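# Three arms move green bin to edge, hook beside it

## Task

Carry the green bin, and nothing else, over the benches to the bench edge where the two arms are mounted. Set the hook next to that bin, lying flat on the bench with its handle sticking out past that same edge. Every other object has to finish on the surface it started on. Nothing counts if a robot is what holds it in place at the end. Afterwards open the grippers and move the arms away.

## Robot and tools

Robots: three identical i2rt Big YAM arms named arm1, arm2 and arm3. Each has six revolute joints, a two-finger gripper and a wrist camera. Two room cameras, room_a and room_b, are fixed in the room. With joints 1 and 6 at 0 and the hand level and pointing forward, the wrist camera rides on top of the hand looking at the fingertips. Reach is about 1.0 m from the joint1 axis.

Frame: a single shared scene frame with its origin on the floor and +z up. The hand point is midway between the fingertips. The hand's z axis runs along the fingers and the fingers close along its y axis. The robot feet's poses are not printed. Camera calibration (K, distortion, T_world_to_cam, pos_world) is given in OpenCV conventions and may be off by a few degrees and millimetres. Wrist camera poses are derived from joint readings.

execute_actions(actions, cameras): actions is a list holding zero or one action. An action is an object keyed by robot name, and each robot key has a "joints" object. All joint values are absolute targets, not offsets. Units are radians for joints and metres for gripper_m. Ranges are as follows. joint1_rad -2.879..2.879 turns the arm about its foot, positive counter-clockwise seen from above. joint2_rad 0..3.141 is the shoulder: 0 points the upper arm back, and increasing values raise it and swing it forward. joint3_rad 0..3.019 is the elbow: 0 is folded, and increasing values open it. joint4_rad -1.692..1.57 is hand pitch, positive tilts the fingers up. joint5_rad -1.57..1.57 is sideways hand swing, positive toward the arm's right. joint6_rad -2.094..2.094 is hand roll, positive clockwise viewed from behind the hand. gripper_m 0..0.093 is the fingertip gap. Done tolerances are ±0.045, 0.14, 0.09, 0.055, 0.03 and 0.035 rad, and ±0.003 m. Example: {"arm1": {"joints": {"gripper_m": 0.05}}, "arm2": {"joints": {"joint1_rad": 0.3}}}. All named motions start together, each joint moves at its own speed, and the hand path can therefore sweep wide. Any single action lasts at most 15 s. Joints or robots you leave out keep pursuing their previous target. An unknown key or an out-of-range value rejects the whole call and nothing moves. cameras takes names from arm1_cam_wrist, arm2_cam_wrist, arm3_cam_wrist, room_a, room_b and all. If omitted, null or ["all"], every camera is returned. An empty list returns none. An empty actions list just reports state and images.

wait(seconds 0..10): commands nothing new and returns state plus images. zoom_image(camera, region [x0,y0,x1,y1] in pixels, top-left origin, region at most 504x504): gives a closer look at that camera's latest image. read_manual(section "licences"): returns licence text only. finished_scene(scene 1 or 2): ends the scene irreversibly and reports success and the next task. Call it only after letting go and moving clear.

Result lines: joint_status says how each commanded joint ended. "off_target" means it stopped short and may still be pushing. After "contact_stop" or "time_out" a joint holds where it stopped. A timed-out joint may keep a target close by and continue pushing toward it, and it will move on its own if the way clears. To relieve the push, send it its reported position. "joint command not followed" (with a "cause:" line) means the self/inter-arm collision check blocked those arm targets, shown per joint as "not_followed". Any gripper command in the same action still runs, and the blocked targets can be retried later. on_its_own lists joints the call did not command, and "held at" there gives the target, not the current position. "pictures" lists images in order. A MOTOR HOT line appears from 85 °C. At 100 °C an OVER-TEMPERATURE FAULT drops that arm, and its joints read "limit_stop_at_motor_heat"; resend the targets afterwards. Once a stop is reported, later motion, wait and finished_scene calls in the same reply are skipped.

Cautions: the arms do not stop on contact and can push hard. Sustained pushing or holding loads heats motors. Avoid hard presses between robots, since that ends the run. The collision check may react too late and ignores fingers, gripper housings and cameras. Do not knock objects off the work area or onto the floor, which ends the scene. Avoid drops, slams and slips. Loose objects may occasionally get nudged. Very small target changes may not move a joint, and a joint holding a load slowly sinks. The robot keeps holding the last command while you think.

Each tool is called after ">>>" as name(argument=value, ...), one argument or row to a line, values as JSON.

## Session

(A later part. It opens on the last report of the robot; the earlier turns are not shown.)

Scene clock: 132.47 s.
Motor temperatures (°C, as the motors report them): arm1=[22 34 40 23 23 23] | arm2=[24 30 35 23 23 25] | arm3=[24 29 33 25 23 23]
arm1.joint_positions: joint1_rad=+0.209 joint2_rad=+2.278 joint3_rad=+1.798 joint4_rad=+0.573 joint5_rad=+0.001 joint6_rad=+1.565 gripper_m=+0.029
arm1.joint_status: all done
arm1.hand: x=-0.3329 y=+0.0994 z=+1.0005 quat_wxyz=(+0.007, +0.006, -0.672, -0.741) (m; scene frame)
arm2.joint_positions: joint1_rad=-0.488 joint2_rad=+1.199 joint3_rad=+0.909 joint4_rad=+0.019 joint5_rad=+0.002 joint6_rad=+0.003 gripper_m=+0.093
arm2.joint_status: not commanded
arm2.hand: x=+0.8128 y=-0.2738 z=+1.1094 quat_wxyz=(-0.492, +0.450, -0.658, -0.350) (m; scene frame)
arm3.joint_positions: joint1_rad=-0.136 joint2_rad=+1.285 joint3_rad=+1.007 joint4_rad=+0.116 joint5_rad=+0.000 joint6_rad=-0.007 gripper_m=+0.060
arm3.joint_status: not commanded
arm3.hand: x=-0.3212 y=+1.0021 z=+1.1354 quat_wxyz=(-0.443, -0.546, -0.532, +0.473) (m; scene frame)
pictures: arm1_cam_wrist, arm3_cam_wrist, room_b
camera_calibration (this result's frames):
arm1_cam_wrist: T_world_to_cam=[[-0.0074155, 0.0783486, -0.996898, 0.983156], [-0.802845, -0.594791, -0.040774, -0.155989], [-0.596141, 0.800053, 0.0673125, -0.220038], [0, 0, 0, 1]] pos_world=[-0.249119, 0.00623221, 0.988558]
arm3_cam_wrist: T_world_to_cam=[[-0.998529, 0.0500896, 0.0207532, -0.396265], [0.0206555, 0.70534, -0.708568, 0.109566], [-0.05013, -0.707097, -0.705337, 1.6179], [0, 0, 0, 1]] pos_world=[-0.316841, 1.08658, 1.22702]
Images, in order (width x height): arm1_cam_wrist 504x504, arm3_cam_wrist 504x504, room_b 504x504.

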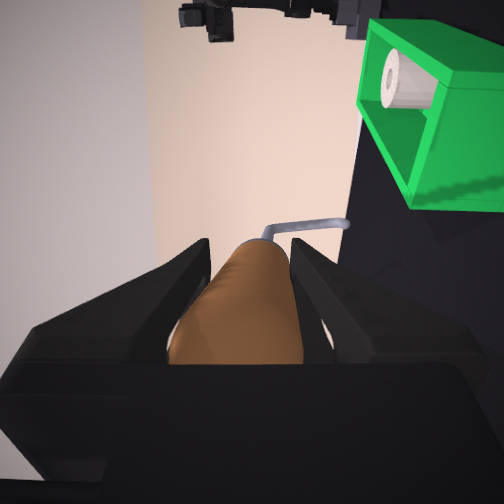

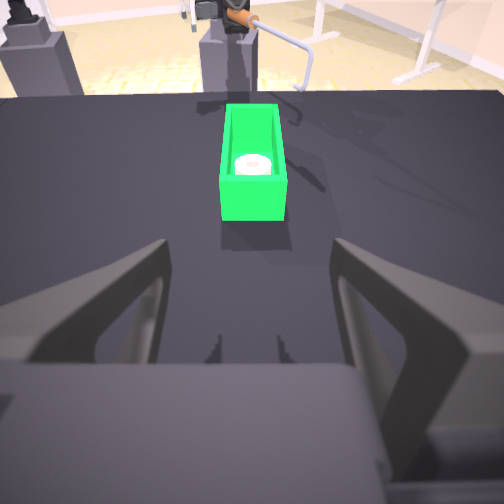

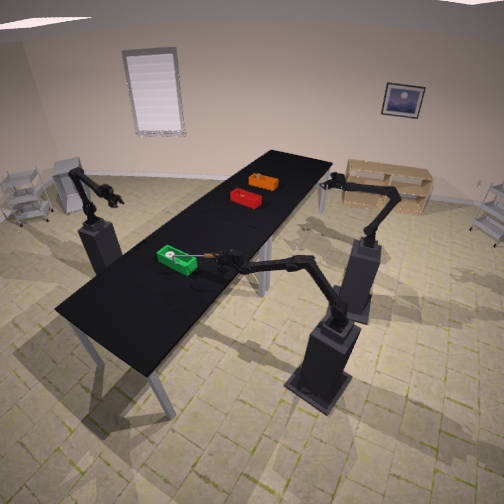

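>>> execute_actions(
  actions=[
    {"arm1":{"joints":{"joint6_rad":1.8}}},
  ],
  cameras=["arm1_cam_wrist","arm3_cam_wrist"],
)

Scene clock: 141.40 s.
Motor temperatures (°C, as the motors report them): arm1=[22 34 40 23 23 23] | arm2=[24 30 35 23 23 25] | arm3=[24 29 33 25 23 23]
arm1.joint_positions: joint1_rad=+0.209 joint2_rad=+2.278 joint3_rad=+1.798 joint4_rad=+0.573 joint5_rad=+0.001 joint6_rad=+1.762 gripper_m=+0.029
arm1.joint_status: joint6_rad time_out (moved +0.197 of +0.235)
arm1.on_its_own: joint6_rad reads +1.762 and still pushes toward +1.800 since a time_out
arm1.hand: x=-0.3329 y=+0.0994 z=+1.0005 quat_wxyz=(+0.080, -0.060, -0.669, -0.736) (m; scene frame)
arm2.joint_positions: joint1_rad=-0.488 joint2_rad=+1.199 joint3_rad=+0.909 joint4_rad=+0.019 joint5_rad=+0.002 joint6_rad=+0.003 gripper_m=+0.093
arm2.joint_status: not commanded
arm2.hand: x=+0.8128 y=-0.2738 z=+1.1094 quat_wxyz=(-0.492, +0.450, -0.658, -0.350) (m; scene frame)
arm3.joint_positions: joint1_rad=-0.136 joint2_rad=+1.285 joint3_rad=+1.007 joint4_rad=+0.116 joint5_rad=+0.000 joint6_rad=-0.007 gripper_m=+0.060
arm3.joint_status: not commanded
arm3.hand: x=-0.3212 y=+1.0021 z=+1.1354 quat_wxyz=(-0.443, -0.546, -0.532, +0.473) (m; scene frame)
pictures: arm1_cam_wrist, arm3_cam_wrist
camera_calibration (this result's frames):
arm1_cam_wrist: T_world_to_cam=[[-0.203136, 0.0725677, -0.976458, 0.898132], [-0.783722, -0.609855, 0.117717, -0.306702], [-0.586955, 0.789184, 0.180756, -0.329404], [0, 0, 0, 1]] pos_world=[-0.251272, 0.00774119, 0.972634]
arm3_cam_wrist: T_world_to_cam=[[-0.998529, 0.0500896, 0.0207532, -0.396265], [0.0206555, 0.70534, -0.708568, 0.109566], [-0.05013, -0.707097, -0.705337, 1.6179], [0, 0, 0, 1]] pos_world=[-0.316841, 1.08658, 1.22702]
Images, in order (width x height): arm1_cam_wrist 504x504, arm3_cam_wrist 504x504.

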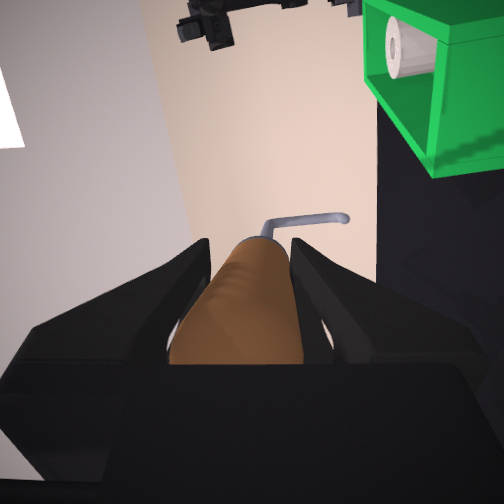

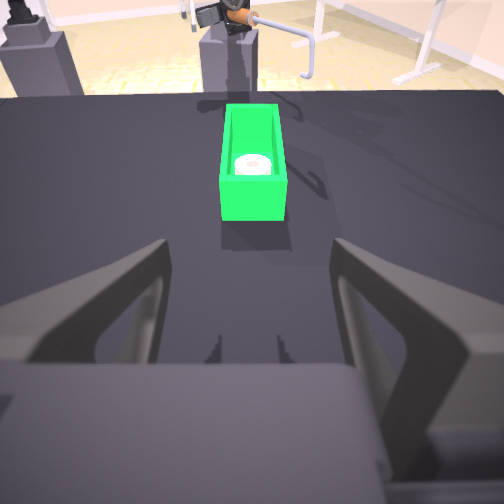

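>>> execute_actions(
  actions=[
    {"arm1":{"joints":{"joint5_rad":0.27,"joint6_rad":1.79}}},
  ],
  cameras=["arm1_cam_wrist","arm3_cam_wrist","room_b"],
)

>>> zoom_image(
  camera="room_b",
  region=[140, 225, 240, 295],
)

Scene clock: 150.43 s.
Motor temperatures (°C, as the motors report them): arm1=[22 34 40 23 23 23] | arm2=[24 29 35 23 23 25] | arm3=[24 29 33 25 23 23]
arm1.joint_positions: joint1_rad=+0.210 joint2_rad=+2.278 joint3_rad=+1.798 joint4_rad=+0.573 joint5_rad=+0.270 joint6_rad=+1.762 gripper_m=+0.029
arm1.joint_status: all done
arm1.hand: x=-0.2874 y=+0.0942 z=+0.9997 quat_wxyz=(-0.010, -0.158, -0.655, -0.739) (m; scene frame)
arm2.joint_positions: joint1_rad=-0.488 joint2_rad=+1.199 joint3_rad=+0.909 joint4_rad=+0.019 joint5_rad=+0.002 joint6_rad=+0.003 gripper_m=+0.093
arm2.joint_status: not commanded
arm2.hand: x=+0.8128 y=-0.2738 z=+1.1094 quat_wxyz=(-0.492, +0.450, -0.658, -0.350) (m; scene frame)
arm3.joint_positions: joint1_rad=-0.136 joint2_rad=+1.285 joint3_rad=+1.007 joint4_rad=+0.116 joint5_rad=+0.000 joint6_rad=-0.007 gripper_m=+0.060
arm3.joint_status: not commanded
arm3.hand: x=-0.3212 y=+1.0021 z=+1.1354 quat_wxyz=(-0.443, -0.546, -0.532, +0.473) (m; scene frame)
pictures: arm1_cam_wrist, arm3_cam_wrist, room_b
camera_calibration (this result's frames):
arm1_cam_wrist: T_world_to_cam=[[-0.202072, 0.124985, -0.971363, 0.897172], [-0.913608, -0.381369, 0.140987, -0.356283], [-0.352827, 0.915935, 0.191251, -0.253584], [0, 0, 0, 1]] pos_world=[-0.233681, -0.0157422, 0.970209]
arm3_cam_wrist: T_world_to_cam=[[-0.998529, 0.0500896, 0.0207532, -0.396265], [0.0206555, 0.70534, -0.708568, 0.109566], [-0.05013, -0.707097, -0.705337, 1.6179], [0, 0, 0, 1]] pos_world=[-0.316841, 1.08658, 1.22702]
Images, in order (width x height): arm1_cam_wrist 504x504, arm3_cam_wrist 504x504, room_b 504x504.

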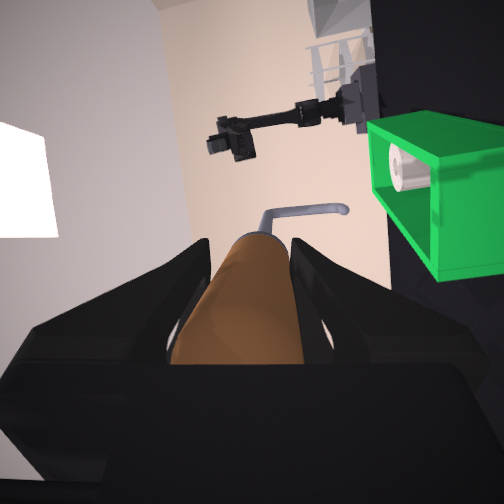

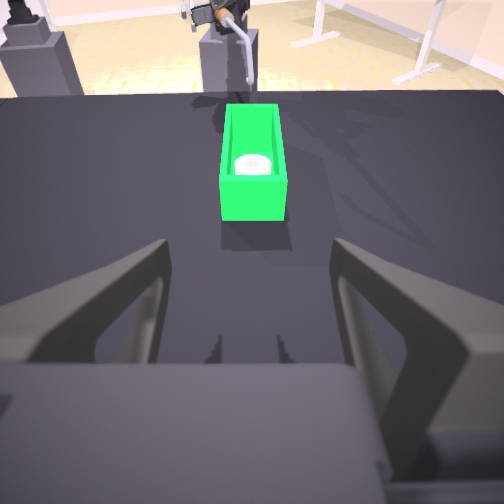

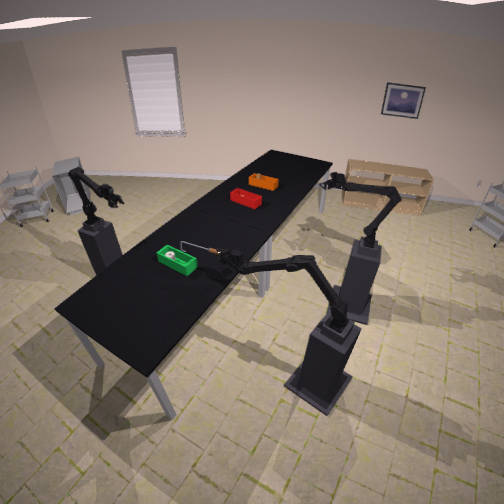

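Region (140, 225, 240, 295) of room_b's 504x504 image, scaled by 5.040, with more detail than that image has; it fills the top 353 rows of this view, and the rest is white.

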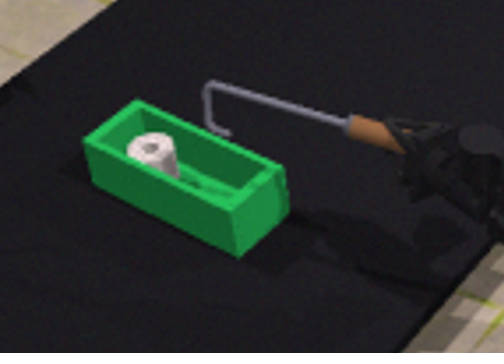

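>>> execute_actions(
  actions=[
    {"arm1":{"joints":{"joint2_rad":2.325}}},
  ],
  cameras=["arm1_cam_wrist","arm3_cam_wrist","room_b"],
)

>>> zoom_image(
  camera="room_b",
  region=[140, 225, 240, 295],
)

Scene clock: 159.33 s.
Motor temperatures (°C, as the motors report them): arm1=[22 34 40 23 23 23] | arm2=[24 29 35 23 23 25] | arm3=[24 29 33 25 23 23]
arm1.joint_positions: joint1_rad=+0.210 joint2_rad=+2.392 joint3_rad=+1.793 joint4_rad=+0.565 joint5_rad=+0.271 joint6_rad=+1.762 gripper_m=+0.029
arm1.joint_status: all done
arm1.hand: x=-0.2880 y=+0.0977 z=+0.8946 quat_wxyz=(-0.021, -0.156, -0.701, -0.696) (m; scene frame)
arm2.joint_positions: joint1_rad=-0.488 joint2_rad=+1.199 joint3_rad=+0.909 joint4_rad=+0.019 joint5_rad=+0.002 joint6_rad=+0.003 gripper_m=+0.093
arm2.joint_status: not commanded
arm2.hand: x=+0.8128 y=-0.2738 z=+1.1094 quat_wxyz=(-0.492, +0.450, -0.658, -0.350) (m; scene frame)
arm3.joint_positions: joint1_rad=-0.136 joint2_rad=+1.285 joint3_rad=+1.007 joint4_rad=+0.116 joint5_rad=+0.000 joint6_rad=-0.007 gripper_m=+0.060
arm3.joint_status: not commanded
arm3.hand: x=-0.3212 y=+1.0021 z=+1.1354 quat_wxyz=(-0.443, -0.546, -0.532, +0.473) (m; scene frame)
pictures: arm1_cam_wrist, arm3_cam_wrist, room_b
camera_calibration (this result's frames):
arm1_cam_wrist: T_world_to_cam=[[-0.199452, 0.000162997, -0.979908, 0.815179], [-0.914054, -0.360437, 0.185988, -0.383077], [-0.353164, 0.932784, 0.0720386, -0.132006], [0, 0, 0, 1]] pos_world=[-0.234184, -0.0150746, 0.879558]
arm3_cam_wrist: T_world_to_cam=[[-0.998529, 0.0500896, 0.0207532, -0.396265], [0.0206555, 0.70534, -0.708568, 0.109566], [-0.05013, -0.707097, -0.705337, 1.6179], [0, 0, 0, 1]] pos_world=[-0.316841, 1.08658, 1.22702]
Images, in order (width x height): arm1_cam_wrist 504x504, arm3_cam_wrist 504x504, room_b 504x504.

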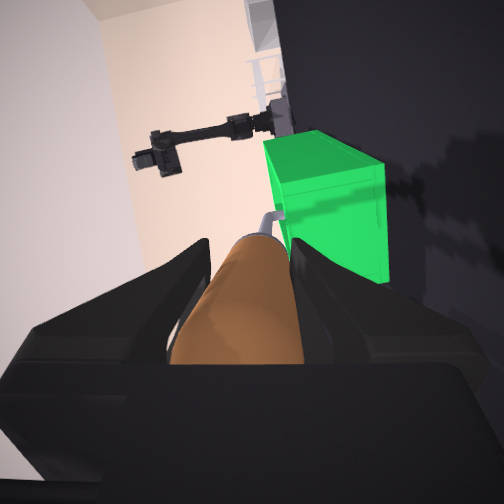

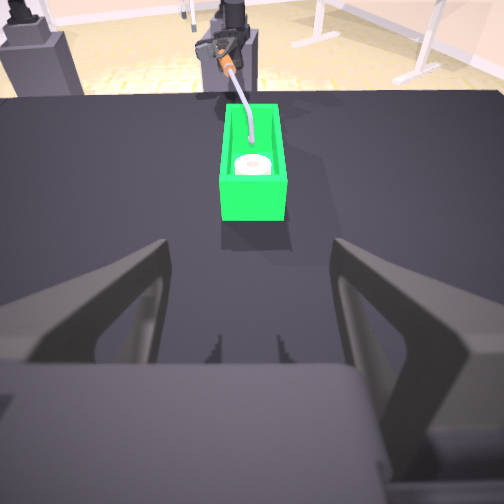

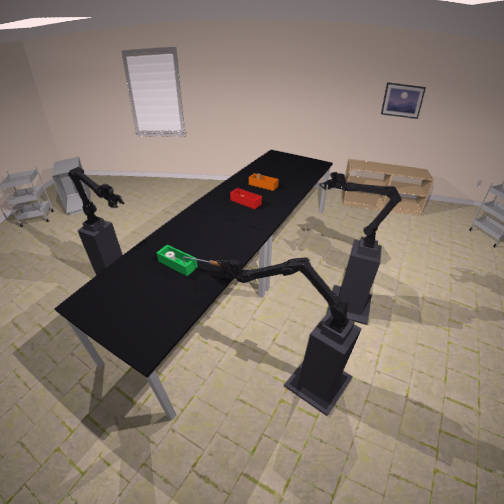

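Region (140, 225, 240, 295) of room_b's 504x504 image, scaled by 5.040, with more detail than that image has; it fills the top 353 rows of this view, and the rest is white.

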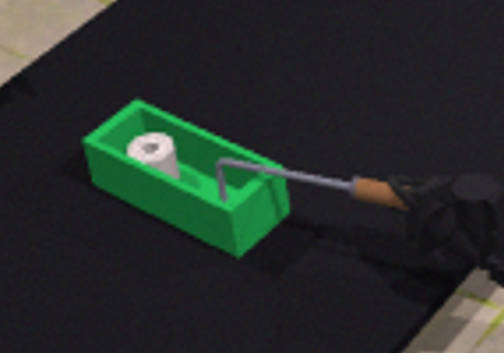

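>>> execute_actions(
  actions=[
    {"arm1":{"joints":{"joint2_rad":2.21,"joint3_rad":1.576,"joint4_rad":0.75}}},
  ],
  cameras=[],
)

>>> execute_actions(
  actions=[
    {"arm1":{"joints":{"joint2_rad":2.08,"joint3_rad":1.31,"joint4_rad":0.89,"joint5_rad":0.17}}},
  ],
  cameras=["arm1_cam_wrist","arm3_cam_wrist"],
)

Scene clock: 170.77 s.
Motor temperatures (°C, as the motors report them): arm1=[22 35 40 23 23 23] | arm2=[24 29 35 23 23 25] | arm3=[24 29 33 25 23 23]
arm1.joint_positions: joint1_rad=+0.210 joint2_rad=+2.256 joint3_rad=+1.554 joint4_rad=+0.703 joint5_rad=+0.270 joint6_rad=+1.762 gripper_m=+0.029
arm1.joint_status: all done
arm1.hand: x=-0.2868 y=+0.0428 z=+0.9138 quat_wxyz=(-0.018, -0.156, -0.688, -0.708) (m; scene frame)
arm2.joint_positions: joint1_rad=-0.488 joint2_rad=+1.199 joint3_rad=+0.909 joint4_rad=+0.019 joint5_rad=+0.002 joint6_rad=+0.003 gripper_m=+0.093
arm2.joint_status: not commanded
arm2.hand: x=+0.8128 y=-0.2738 z=+1.1094 quat_wxyz=(-0.492, +0.450, -0.658, -0.350) (m; scene frame)
arm3.joint_positions: joint1_rad=-0.136 joint2_rad=+1.285 joint3_rad=+1.007 joint4_rad=+0.116 joint5_rad=+0.000 joint6_rad=-0.007 gripper_m=+0.060
arm3.joint_status: not commanded
arm3.hand: x=-0.3212 y=+1.0021 z=+1.1354 quat_wxyz=(-0.443, -0.546, -0.532, +0.473) (m; scene frame)
pictures: none
No camera images: the call's "cameras" was empty. Leave "cameras" out to get every camera's image.

Scene clock: 171.77 s.
Motor temperatures (°C, as the motors report them): arm1=[22 35 40 23 23 23] | arm2=[24 29 35 23 23 25] | arm3=[24 29 33 25 23 23]
arm1.joint_positions: joint1_rad=+0.210 joint2_rad=+2.126 joint3_rad=+1.289 joint4_rad=+0.840 joint5_rad=+0.171 joint6_rad=+1.762 gripper_m=+0.029
arm1.joint_status: all done
arm1.hand: x=-0.3020 y=-0.0244 z=+0.9133 quat_wxyz=(+0.017, -0.122, -0.694, -0.709) (m; scene frame)
arm2.joint_positions: joint1_rad=-0.488 joint2_rad=+1.199 joint3_rad=+0.909 joint4_rad=+0.019 joint5_rad=+0.002 joint6_rad=+0.003 gripper_m=+0.093
arm2.joint_status: not commanded
arm2.hand: x=+0.8128 y=-0.2738 z=+1.1094 quat_wxyz=(-0.492, +0.450, -0.658, -0.350) (m; scene frame)
arm3.joint_positions: joint1_rad=-0.136 joint2_rad=+1.285 joint3_rad=+1.007 joint4_rad=+0.116 joint5_rad=+0.000 joint6_rad=-0.007 gripper_m=+0.060
arm3.joint_status: not commanded
arm3.hand: x=-0.3212 y=+1.0021 z=+1.1354 quat_wxyz=(-0.443, -0.546, -0.532, +0.473) (m; scene frame)
pictures: arm1_cam_wrist, arm3_cam_wrist
camera_calibration (this result's frames):
arm1_cam_wrist: T_world_to_cam=[[-0.202312, 0.0183958, -0.979148, 0.829574], [-0.872923, -0.456612, 0.171786, -0.420358], [-0.443931, 0.889476, 0.108436, -0.0861665], [0, 0, 0, 1]] pos_world=[-0.237359, -0.130558, 0.893831]
arm3_cam_wrist: T_world_to_cam=[[-0.998529, 0.0500896, 0.0207532, -0.396265], [0.0206555, 0.70534, -0.708568, 0.109566], [-0.05013, -0.707097, -0.705337, 1.6179], [0, 0, 0, 1]] pos_world=[-0.316841, 1.08658, 1.22702]
Images, in order (width x height): arm1_cam_wrist 504x504, arm3_cam_wrist 504x504.

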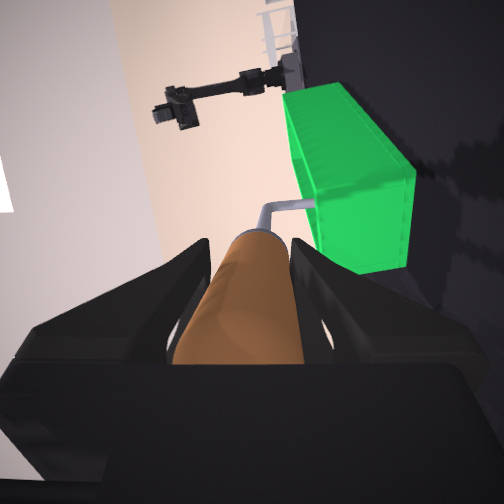

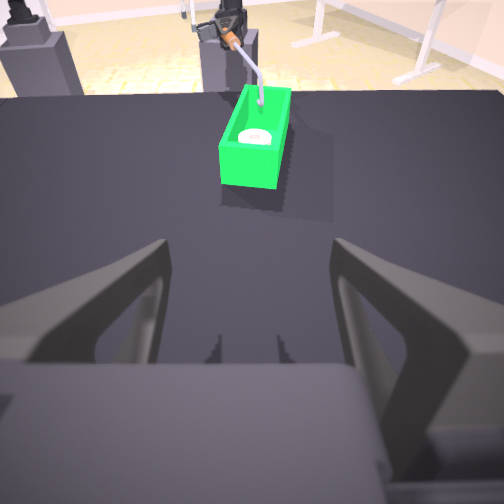

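>>> execute_actions(
  actions=[
    {"arm1":{"joints":{"joint2_rad":1.95,"joint3_rad":1.04,"joint4_rad":1.025,"joint5_rad":0.26}}},
  ],
  cameras=["arm1_cam_wrist","arm3_cam_wrist","room_b"],
)

>>> zoom_image(
  camera="room_b",
  region=[160, 240, 260, 310],
)

Scene clock: 184.07 s.
Motor temperatures (°C, as the motors report them): arm1=[22 34 39 23 23 23] | arm2=[24 29 35 23 23 25] | arm3=[24 29 33 25 23 23]
arm1.joint_positions: joint1_rad=+0.210 joint2_rad=+1.987 joint3_rad=+1.019 joint4_rad=+0.978 joint5_rad=+0.261 joint6_rad=+1.763 gripper_m=+0.029
arm1.joint_status: all done
arm1.hand: x=-0.2850 y=-0.1089 z=+0.9157 quat_wxyz=(-0.014, -0.154, -0.686, -0.711) (m; scene frame)
arm2.joint_positions: joint1_rad=-0.488 joint2_rad=+1.199 joint3_rad=+0.909 joint4_rad=+0.019 joint5_rad=+0.002 joint6_rad=+0.003 gripper_m=+0.093
arm2.joint_status: not commanded
arm2.hand: x=+0.8128 y=-0.2738 z=+1.1094 quat_wxyz=(-0.492, +0.450, -0.658, -0.350) (m; scene frame)
arm3.joint_positions: joint1_rad=-0.136 joint2_rad=+1.285 joint3_rad=+1.007 joint4_rad=+0.116 joint5_rad=+0.000 joint6_rad=-0.007 gripper_m=+0.060
arm3.joint_status: not commanded
arm3.hand: x=-0.3212 y=+1.0021 z=+1.1354 quat_wxyz=(-0.443, -0.546, -0.532, +0.473) (m; scene frame)
pictures: arm1_cam_wrist, arm3_cam_wrist, room_b
camera_calibration (this result's frames):
arm1_cam_wrist: T_world_to_cam=[[-0.200989, 0.0414814, -0.978715, 0.839429], [-0.910529, -0.37641, 0.171033, -0.445771], [-0.361303, 0.925524, 0.113424, 0.0192096], [0, 0, 0, 1]] pos_world=[-0.23023, -0.220392, 0.895625]
arm3_cam_wrist: T_world_to_cam=[[-0.998529, 0.0500896, 0.0207532, -0.396265], [0.0206555, 0.70534, -0.708568, 0.109566], [-0.05013, -0.707097, -0.705337, 1.6179], [0, 0, 0, 1]] pos_world=[-0.316841, 1.08658, 1.22702]
Images, in order (width x height): arm1_cam_wrist 504x504, arm3_cam_wrist 504x504, room_b 504x504.

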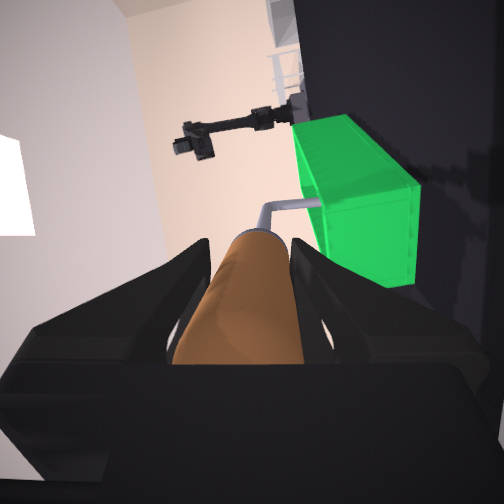

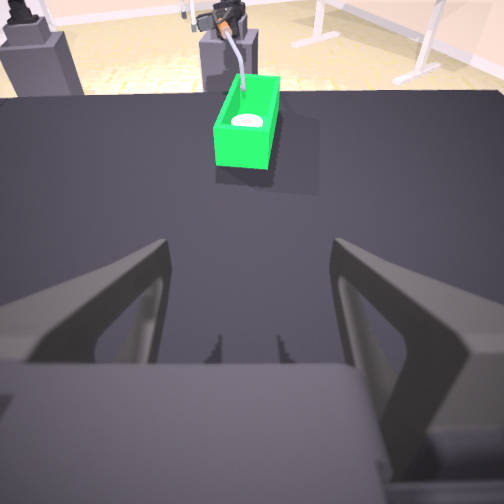

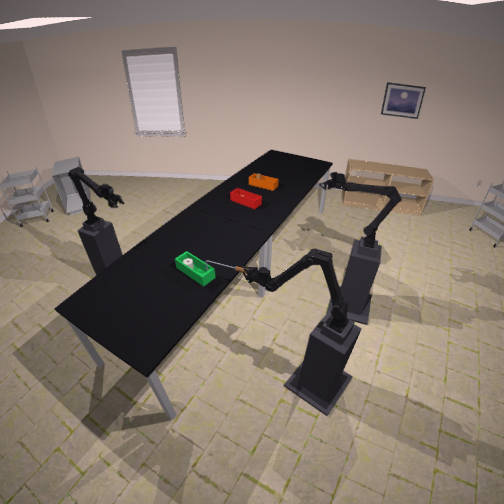

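Region (160, 240, 260, 310) of room_b's 504x504 image, scaled by 5.040, with more detail than that image has; it fills the top 353 rows of this view, and the rest is white.

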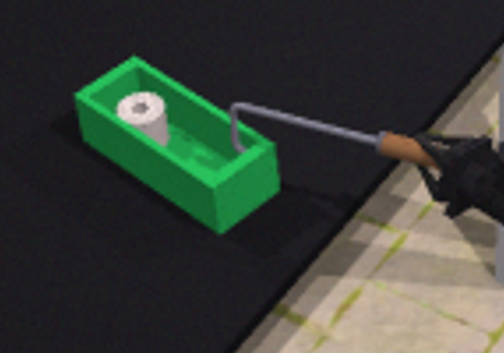

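>>> execute_actions(
  actions=[
    {"arm1":{"joints":{"joint2_rad":1.845,"joint3_rad":0.785,"joint4_rad":1.145,"joint5_rad":0.40}}},
  ],
  cameras=["arm1_cam_wrist","arm3_cam_wrist","room_b"],
)

>>> zoom_image(
  camera="room_b",
  region=[170, 240, 270, 310],
)

Scene clock: 192.00 s.
Motor temperatures (°C, as the motors report them): arm1=[22 34 38 23 23 23] | arm2=[24 29 35 23 23 25] | arm3=[24 28 33 25 23 23]
arm1.joint_positions: joint1_rad=+0.210 joint2_rad=+1.880 joint3_rad=+0.763 joint4_rad=+1.097 joint5_rad=+0.401 joint6_rad=+1.763 gripper_m=+0.029
arm1.joint_status: all done
arm1.hand: x=-0.2608 y=-0.2007 z=+0.9009 quat_wxyz=(-0.066, -0.200, -0.685, -0.698) (m; scene frame)
arm2.joint_positions: joint1_rad=-0.488 joint2_rad=+1.199 joint3_rad=+0.909 joint4_rad=+0.019 joint5_rad=+0.002 joint6_rad=+0.003 gripper_m=+0.093
arm2.joint_status: not commanded
arm2.hand: x=+0.8128 y=-0.2738 z=+1.1094 quat_wxyz=(-0.492, +0.450, -0.658, -0.350) (m; scene frame)
arm3.joint_positions: joint1_rad=-0.136 joint2_rad=+1.285 joint3_rad=+1.007 joint4_rad=+0.116 joint5_rad=+0.000 joint6_rad=-0.007 gripper_m=+0.060
arm3.joint_status: not commanded
arm3.hand: x=-0.3212 y=+1.0021 z=+1.1354 quat_wxyz=(-0.443, -0.546, -0.532, +0.473) (m; scene frame)
pictures: arm1_cam_wrist, arm3_cam_wrist, room_b
camera_calibration (this result's frames):
arm1_cam_wrist: T_world_to_cam=[[-0.194519, 0.0390263, -0.980122, 0.83609], [-0.953611, -0.241569, 0.179639, -0.447629], [-0.229757, 0.969598, 0.0842058, 0.184044], [0, 0, 0, 1]] pos_world=[-0.221943, -0.319211, 0.884384]
arm3_cam_wrist: T_world_to_cam=[[-0.998529, 0.0500896, 0.0207532, -0.396265], [0.0206555, 0.70534, -0.708568, 0.109566], [-0.05013, -0.707097, -0.705337, 1.6179], [0, 0, 0, 1]] pos_world=[-0.316841, 1.08658, 1.22702]
Images, in order (width x height): arm1_cam_wrist 504x504, arm3_cam_wrist 504x504, room_b 504x504.

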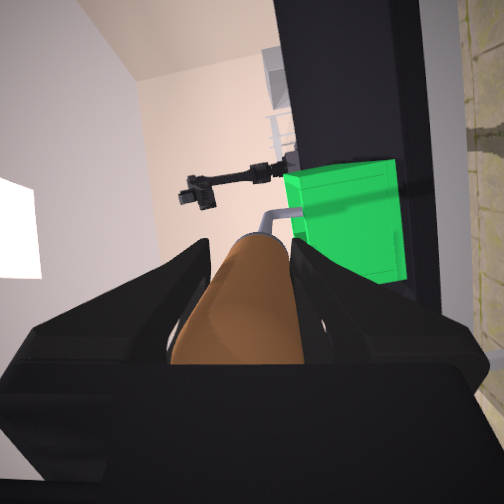

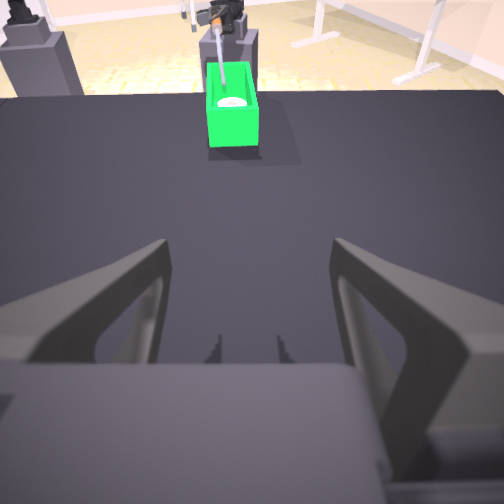

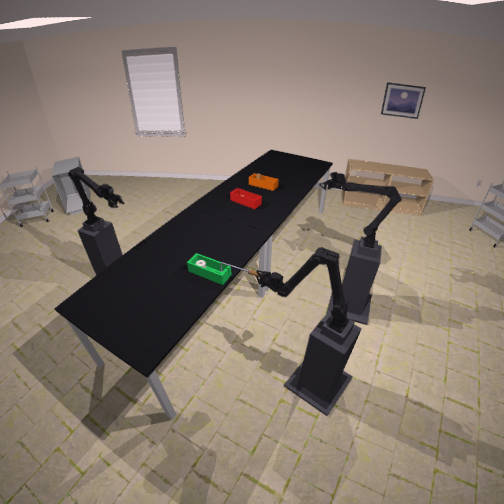

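Region (170, 240, 270, 310) of room_b's 504x504 image, scaled by 5.040, with more detail than that image has; it fills the top 353 rows of this view, and the rest is white.

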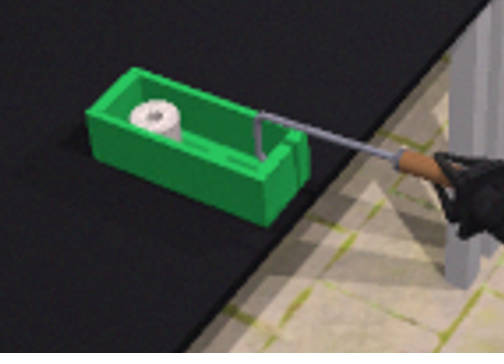

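>>> execute_actions(
  actions=[
    {"arm1":{"joints":{"joint3_rad":1.0}}},
  ],
  cameras=[],
)

>>> execute_actions(
  actions=[
    {"arm1":{"joints":{"joint1_rad":-0.095,"joint5_rad":0.10,"joint2_rad":2.0,"joint3_rad":1.36,"joint4_rad":1.06}}},
  ],
  cameras=["arm1_cam_wrist","arm3_cam_wrist"],
)

Scene clock: 219.20 s.
Motor temperatures (°C, as the motors report them): arm1=[22 32 37 24 23 23] | arm2=[24 29 35 23 23 25] | arm3=[24 28 33 25 23 23]
arm1.joint_positions: joint1_rad=+0.210 joint2_rad=+1.881 joint3_rad=+0.945 joint4_rad=+1.103 joint5_rad=+0.401 joint6_rad=+1.763 gripper_m=+0.029
arm1.joint_status: all done
arm1.hand: x=-0.2615 y=-0.1445 z=+0.9801 quat_wxyz=(-0.046, -0.208, -0.616, -0.758) (m; scene frame)
arm2.joint_positions: joint1_rad=-0.488 joint2_rad=+1.199 joint3_rad=+0.909 joint4_rad=+0.019 joint5_rad=+0.002 joint6_rad=+0.003 gripper_m=+0.093
arm2.joint_status: not commanded
arm2.hand: x=+0.8128 y=-0.2738 z=+1.1094 quat_wxyz=(-0.492, +0.450, -0.658, -0.350) (m; scene frame)
arm3.joint_positions: joint1_rad=-0.136 joint2_rad=+1.285 joint3_rad=+1.007 joint4_rad=+0.116 joint5_rad=+0.000 joint6_rad=-0.007 gripper_m=+0.060
arm3.joint_status: not commanded
arm3.hand: x=-0.3212 y=+1.0021 z=+1.1354 quat_wxyz=(-0.443, -0.546, -0.532, +0.473) (m; scene frame)
pictures: none
No camera images: the call's "cameras" was empty. Leave "cameras" out to get every camera's image.

Scene clock: 220.90 s.
Motor temperatures (°C, as the motors report them): arm1=[22 32 37 24 23 23] | arm2=[24 29 35 23 23 25] | arm3=[24 28 33 25 23 23]
arm1.joint_positions: joint1_rad=-0.094 joint2_rad=+2.045 joint3_rad=+1.281 joint4_rad=+1.021 joint5_rad=+0.100 joint6_rad=+1.763 gripper_m=+0.029
arm1.joint_status: all done
arm1.hand: x=-0.0836 y=-0.0710 z=+1.0122 quat_wxyz=(-0.064, -0.184, -0.582, -0.789) (m; scene frame)
arm2.joint_positions: joint1_rad=-0.488 joint2_rad=+1.199 joint3_rad=+0.909 joint4_rad=+0.019 joint5_rad=+0.002 joint6_rad=+0.003 gripper_m=+0.093
arm2.joint_status: not commanded
arm2.hand: x=+0.8128 y=-0.2738 z=+1.1094 quat_wxyz=(-0.492, +0.450, -0.658, -0.350) (m; scene frame)
arm3.joint_positions: joint1_rad=-0.136 joint2_rad=+1.285 joint3_rad=+1.007 joint4_rad=+0.116 joint5_rad=+0.000 joint6_rad=-0.007 gripper_m=+0.060
arm3.joint_status: not commanded
arm3.hand: x=-0.3212 y=+1.0021 z=+1.1354 quat_wxyz=(-0.443, -0.546, -0.532, +0.473) (m; scene frame)
pictures: arm1_cam_wrist, arm3_cam_wrist
camera_calibration (this result's frames):
arm1_cam_wrist: T_world_to_cam=[[-0.125042, 0.299053, -0.946008, 0.964278], [-0.962598, -0.267553, 0.0426559, -0.131328], [-0.240351, 0.91596, 0.321323, -0.155036], [0, 0, 0, 1]] pos_world=[-0.0431038, -0.1815, 0.967633]
arm3_cam_wrist: T_world_to_cam=[[-0.998529, 0.0500896, 0.0207532, -0.396265], [0.0206555, 0.70534, -0.708568, 0.109566], [-0.05013, -0.707097, -0.705337, 1.6179], [0, 0, 0, 1]] pos_world=[-0.316841, 1.08658, 1.22702]
Images, in order (width x height): arm1_cam_wrist 504x504, arm3_cam_wrist 504x504.

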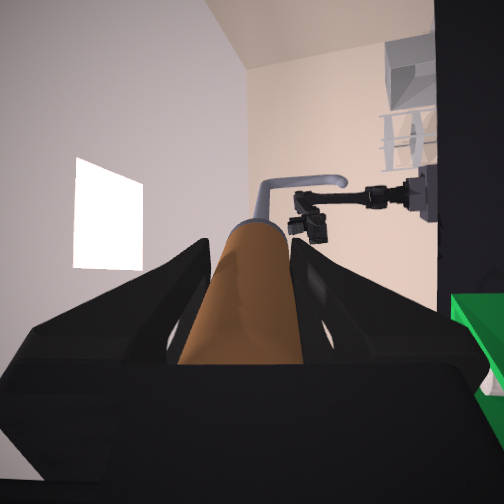

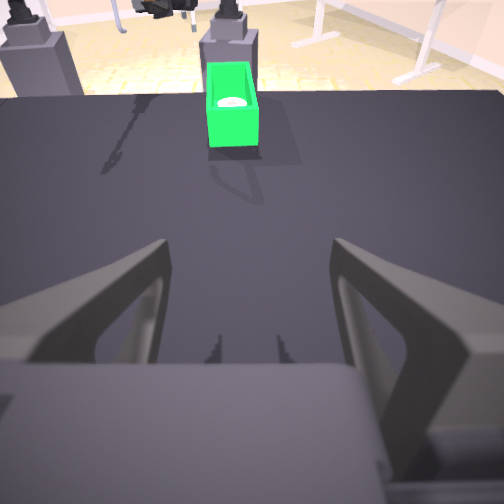

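>>> execute_actions(
  actions=[
    {"arm1":{"joints":{"joint2_rad":2.175,"joint5_rad":-0.05,"joint6_rad":1.5}}},
  ],
  cameras=["arm1_cam_wrist","arm3_cam_wrist"],
)

Scene clock: 227.23 s.
Motor temperatures (°C, as the motors report them): arm1=[22 33 39 24 23 23] | arm2=[24 29 35 23 23 25] | arm3=[24 28 34 25 23 23]
arm1.joint_positions: joint1_rad=-0.094 joint2_rad=+2.232 joint3_rad=+1.295 joint4_rad=+1.023 joint5_rad=-0.050 joint6_rad=+1.493 gripper_m=+0.029
arm1.joint_status: all done
arm1.hand: x=-0.1061 y=-0.0528 z=+0.8785 quat_wxyz=(-0.113, -0.053, -0.673, -0.729) (m; scene frame)
arm2.joint_positions: joint1_rad=-0.488 joint2_rad=+1.199 joint3_rad=+0.909 joint4_rad=+0.019 joint5_rad=+0.002 joint6_rad=+0.003 gripper_m=+0.093
arm2.joint_status: not commanded
arm2.hand: x=+0.8128 y=-0.2738 z=+1.1094 quat_wxyz=(-0.492, +0.450, -0.658, -0.350) (m; scene frame)
arm3.joint_positions: joint1_rad=-0.136 joint2_rad=+1.285 joint3_rad=+1.007 joint4_rad=+0.116 joint5_rad=+0.000 joint6_rad=-0.007 gripper_m=+0.060
arm3.joint_status: not commanded
arm3.hand: x=-0.3212 y=+1.0021 z=+1.1354 quat_wxyz=(-0.443, -0.546, -0.532, +0.473) (m; scene frame)
pictures: arm1_cam_wrist, arm3_cam_wrist
camera_calibration (this result's frames):
arm1_cam_wrist: T_world_to_cam=[[0.0840605, 0.0505806, -0.995176, 0.881856], [-0.923482, -0.37121, -0.0968716, -0.0211165], [-0.374319, 0.92717, 0.0155062, 0.12089], [0, 0, 0, 1]] pos_world=[-0.0483785, -0.164529, 0.873682]
arm3_cam_wrist: T_world_to_cam=[[-0.998529, 0.0500896, 0.0207532, -0.396265], [0.0206555, 0.70534, -0.708568, 0.109566], [-0.05013, -0.707097, -0.705337, 1.6179], [0, 0, 0, 1]] pos_world=[-0.316841, 1.08658, 1.22702]
Images, in order (width x height): arm1_cam_wrist 504x504, arm3_cam_wrist 504x504.

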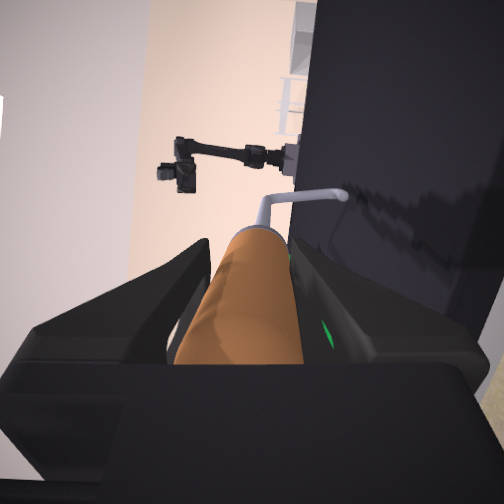

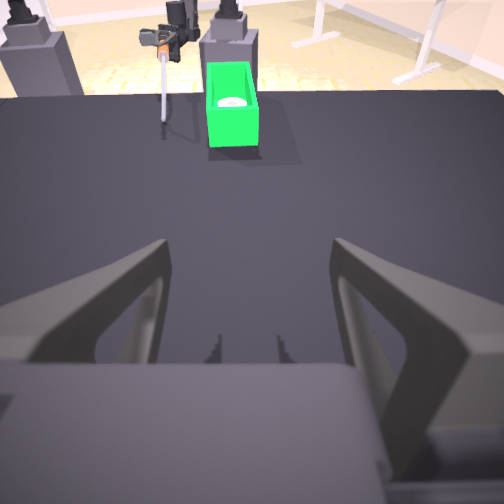

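Tip is just above the table. Roll flat.

>>> execute_actions(
  actions=[
    {"arm1":{"joints":{"joint6_rad":-0.01}}},
  ],
  cameras=["arm1_cam_wrist","arm3_cam_wrist"],
)

Scene clock: 235.27 s.
Motor temperatures (°C, as the motors report them): arm1=[22 33 40 24 23 23] | arm2=[24 29 35 23 23 25] | arm3=[24 28 34 25 23 23]
arm1.joint_positions: joint1_rad=-0.094 joint2_rad=+2.218 joint3_rad=+1.295 joint4_rad=+1.027 joint5_rad=-0.051 joint6_rad=+0.008 gripper_m=+0.029
arm1.joint_status: all done
arm1.hand: x=-0.1061 y=-0.0526 z=+0.8902 quat_wxyz=(-0.581, +0.413, -0.526, -0.464) (m; scene frame)
arm2.joint_positions: joint1_rad=-0.488 joint2_rad=+1.199 joint3_rad=+0.909 joint4_rad=+0.019 joint5_rad=+0.002 joint6_rad=+0.003 gripper_m=+0.093
arm2.joint_status: not commanded
arm2.hand: x=+0.8128 y=-0.2738 z=+1.1094 quat_wxyz=(-0.492, +0.450, -0.658, -0.350) (m; scene frame)
arm3.joint_positions: joint1_rad=-0.136 joint2_rad=+1.285 joint3_rad=+1.007 joint4_rad=+0.116 joint5_rad=+0.000 joint6_rad=-0.007 gripper_m=+0.060
arm3.joint_status: not commanded
arm3.hand: x=-0.3212 y=+1.0021 z=+1.1354 quat_wxyz=(-0.443, -0.546, -0.532, +0.473) (m; scene frame)
pictures: arm1_cam_wrist, arm3_cam_wrist
camera_calibration (this result's frames):
arm1_cam_wrist: T_world_to_cam=[[0.969188, -0.245753, -0.0167143, 0.100797], [-0.134936, -0.472936, -0.870703, 0.747289], [0.206073, 0.84613, -0.491525, 0.62918], [0, 0, 0, 1]] pos_world=[-0.126512, -0.154177, 0.961609]
arm3_cam_wrist: T_world_to_cam=[[-0.998529, 0.0500896, 0.0207532, -0.396265], [0.0206555, 0.70534, -0.708568, 0.109566], [-0.05013, -0.707097, -0.705337, 1.6179], [0, 0, 0, 1]] pos_world=[-0.316841, 1.08658, 1.22702]
Images, in order (width x height): arm1_cam_wrist 504x504, arm3_cam_wrist 504x504.

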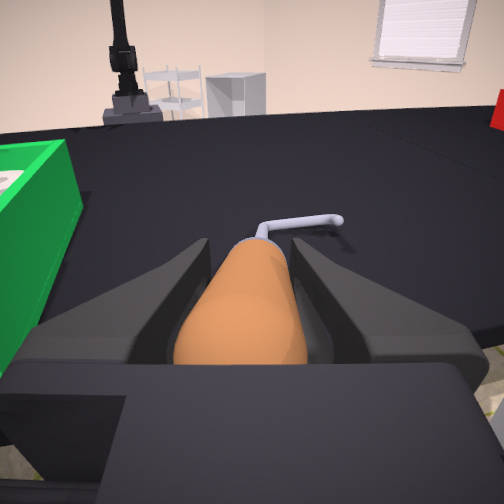

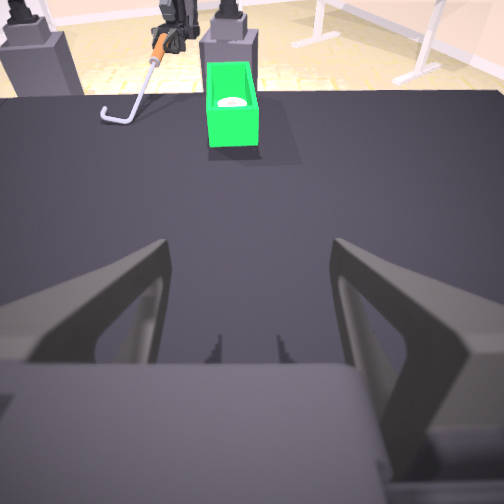

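>>> execute_actions(
  actions=[
    {"arm1":{"joints":{"joint2_rad":2.305,"joint5_rad":-0.28,"joint6_rad":0.13}}},
  ],
  cameras=["arm1_cam_wrist","arm3_cam_wrist"],
)

Scene clock: 240.60 s.
Motor temperatures (°C, as the motors report them): arm1=[22 33 40 23 23 23] | arm2=[24 29 35 23 23 25] | arm3=[24 28 34 25 23 23]
arm1.joint_positions: joint1_rad=-0.094 joint2_rad=+2.330 joint3_rad=+1.312 joint4_rad=+1.041 joint5_rad=-0.274 joint6_rad=+0.104 gripper_m=+0.029
arm1.joint_status: all done
arm1.hand: x=-0.1449 y=-0.0490 z=+0.8168 quat_wxyz=(-0.482, +0.465, -0.521, -0.530) (m; scene frame)
arm2.joint_positions: joint1_rad=-0.488 joint2_rad=+1.199 joint3_rad=+0.909 joint4_rad=+0.019 joint5_rad=+0.002 joint6_rad=+0.003 gripper_m=+0.093
arm2.joint_status: not commanded
arm2.hand: x=+0.8128 y=-0.2738 z=+1.1094 quat_wxyz=(-0.492, +0.450, -0.658, -0.350) (m; scene frame)
arm3.joint_positions: joint1_rad=-0.136 joint2_rad=+1.285 joint3_rad=+1.007 joint4_rad=+0.116 joint5_rad=+0.000 joint6_rad=-0.007 gripper_m=+0.060
arm3.joint_status: not commanded
arm3.hand: x=-0.3212 y=+1.0021 z=+1.1354 quat_wxyz=(-0.443, -0.546, -0.532, +0.473) (m; scene frame)
pictures: arm1_cam_wrist, arm3_cam_wrist
camera_calibration (this result's frames):
arm1_cam_wrist: T_world_to_cam=[[0.993706, -0.0240805, -0.109403, 0.228124], [-0.10411, -0.559037, -0.82258, 0.640716], [-0.0413523, 0.828793, -0.558025, 0.615683], [0, 0, 0, 1]] pos_world=[-0.134523, -0.146596, 0.895564]
arm3_cam_wrist: T_world_to_cam=[[-0.998529, 0.0500896, 0.0207532, -0.396265], [0.0206555, 0.70534, -0.708568, 0.109566], [-0.05013, -0.707097, -0.705337, 1.6179], [0, 0, 0, 1]] pos_world=[-0.316841, 1.08658, 1.22702]
Images, in order (width x height): arm1_cam_wrist 504x504, arm3_cam_wrist 504x504.

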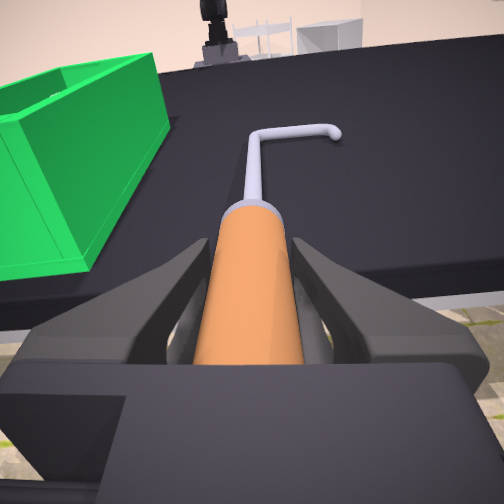

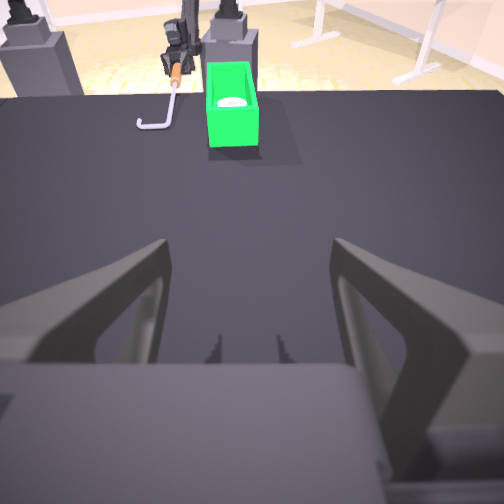

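>>> execute_actions(
  actions=[
    {"arm1":{"joints":{"joint3_rad":1.27,"joint2_rad":2.325}}},
  ],
  cameras=[],
)

>>> execute_actions(
  actions=[
    {"arm1":{"joints":{"gripper_m":0.093}}},
  ],
  cameras=["arm1_cam_wrist"],
)

Scene clock: 245.67 s.
Motor temperatures (°C, as the motors report them): arm1=[22 33 40 23 23 23] | arm2=[24 29 35 23 23 25] | arm3=[24 28 34 25 23 23]
arm1.joint_positions: joint1_rad=-0.094 joint2_rad=+2.330 joint3_rad=+1.270 joint4_rad=+1.045 joint5_rad=-0.276 joint6_rad=+0.104 gripper_m=+0.029
arm1.joint_status: all done
arm1.hand: x=-0.1492 y=-0.0621 z=+0.7999 quat_wxyz=(-0.470, +0.472, -0.532, -0.524) (m; scene frame)
arm2.joint_positions: joint1_rad=-0.488 joint2_rad=+1.199 joint3_rad=+0.909 joint4_rad=+0.019 joint5_rad=+0.002 joint6_rad=+0.003 gripper_m=+0.093
arm2.joint_status: not commanded
arm2.hand: x=+0.8128 y=-0.2738 z=+1.1094 quat_wxyz=(-0.492, +0.450, -0.658, -0.350) (m; scene frame)
arm3.joint_positions: joint1_rad=-0.136 joint2_rad=+1.285 joint3_rad=+1.007 joint4_rad=+0.116 joint5_rad=+0.000 joint6_rad=-0.007 gripper_m=+0.060
arm3.joint_status: not commanded
arm3.hand: x=-0.3212 y=+1.0021 z=+1.1354 quat_wxyz=(-0.443, -0.546, -0.532, +0.473) (m; scene frame)
pictures: none
No camera images: the call's "cameras" was empty. Leave "cameras" out to get every camera's image.

Scene clock: 246.37 s.
Motor temperatures (°C, as the motors report them): arm1=[22 33 39 23 23 23] | arm2=[24 29 35 23 23 25] | arm3=[24 28 34 25 23 23]
arm1.joint_positions: joint1_rad=-0.094 joint2_rad=+2.330 joint3_rad=+1.270 joint4_rad=+1.045 joint5_rad=-0.276 joint6_rad=+0.118 gripper_m=+0.093
arm1.joint_status: all done
arm1.hand: x=-0.1492 y=-0.0621 z=+0.7999 quat_wxyz=(-0.466, +0.468, -0.535, -0.527) (m; scene frame)
arm2.joint_positions: joint1_rad=-0.488 joint2_rad=+1.199 joint3_rad=+0.909 joint4_rad=+0.019 joint5_rad=+0.002 joint6_rad=+0.003 gripper_m=+0.093
arm2.joint_status: not commanded
arm2.hand: x=+0.8128 y=-0.2738 z=+1.1094 quat_wxyz=(-0.492, +0.450, -0.658, -0.350) (m; scene frame)
arm3.joint_positions: joint1_rad=-0.136 joint2_rad=+1.285 joint3_rad=+1.007 joint4_rad=+0.116 joint5_rad=+0.000 joint6_rad=-0.007 gripper_m=+0.060
arm3.joint_status: not commanded
arm3.hand: x=-0.3212 y=+1.0021 z=+1.1354 quat_wxyz=(-0.443, -0.546, -0.532, +0.473) (m; scene frame)
pictures: arm1_cam_wrist
camera_calibration (this result's frames):
arm1_cam_wrist: T_world_to_cam=[[0.990779, -0.0257077, -0.133029, 0.248602], [-0.122622, -0.587774, -0.799679, 0.596249], [-0.0576331, 0.808617, -0.585506, 0.635227], [0, 0, 0, 1]] pos_world=[-0.136587, -0.156805, 0.881808]
Images, in order (width x height): arm1_cam_wrist 504x504.

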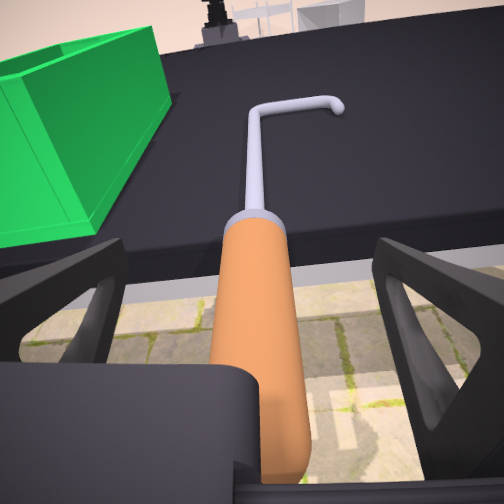

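>>> execute_actions(
  actions=[
    {"arm1":{"joints":{"joint2_rad":1.6,"joint3_rad":0.7}}},
  ],
  cameras=["room_a","room_b"],
)

Scene clock: 253.90 s.
Motor temperatures (°C, as the motors report them): arm1=[22 33 38 23 23 23] | arm2=[24 29 35 23 23 25] | arm3=[24 28 34 25 23 23]
arm1.joint_positions: joint1_rad=-0.094 joint2_rad=+1.602 joint3_rad=+0.705 joint4_rad=+1.051 joint5_rad=-0.277 joint6_rad=+0.119 gripper_m=+0.093
arm1.joint_status: all done
arm1.hand: x=-0.1985 y=-0.2371 z=+1.0229 quat_wxyz=(-0.515, +0.440, -0.480, -0.557) (m; scene frame)
arm2.joint_positions: joint1_rad=-0.488 joint2_rad=+1.199 joint3_rad=+0.909 joint4_rad=+0.019 joint5_rad=+0.002 joint6_rad=+0.003 gripper_m=+0.093
arm2.joint_status: not commanded
arm2.hand: x=+0.8128 y=-0.2738 z=+1.1094 quat_wxyz=(-0.492, +0.450, -0.658, -0.350) (m; scene frame)
arm3.joint_positions: joint1_rad=-0.136 joint2_rad=+1.285 joint3_rad=+1.007 joint4_rad=+0.116 joint5_rad=+0.000 joint6_rad=-0.007 gripper_m=+0.060
arm3.joint_status: not commanded
arm3.hand: x=-0.3212 y=+1.0021 z=+1.1354 quat_wxyz=(-0.443, -0.546, -0.532, +0.473) (m; scene frame)
pictures: room_a, room_b
Images, in order (width x height): room_a 504x504, room_b 504x504.

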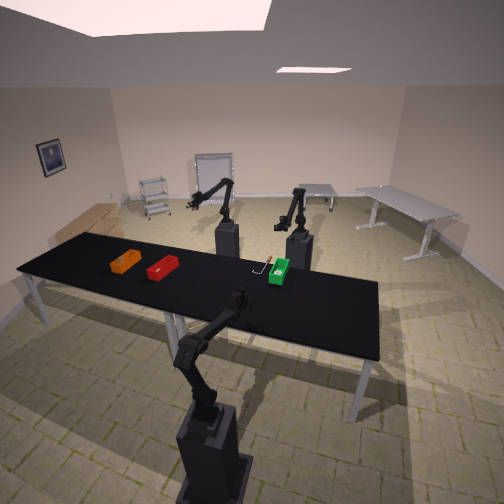

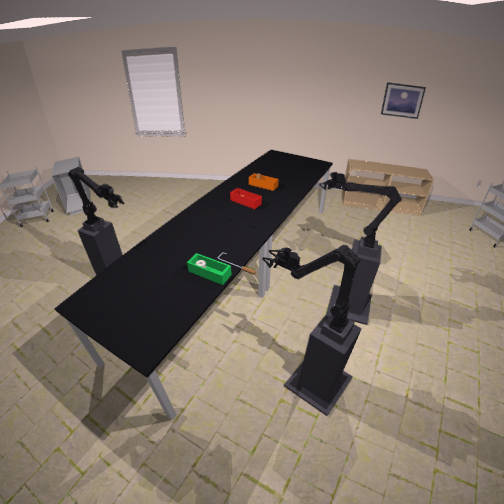

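>>> finished_scene(
  scene=2,
)

The scene is finished: the task was done.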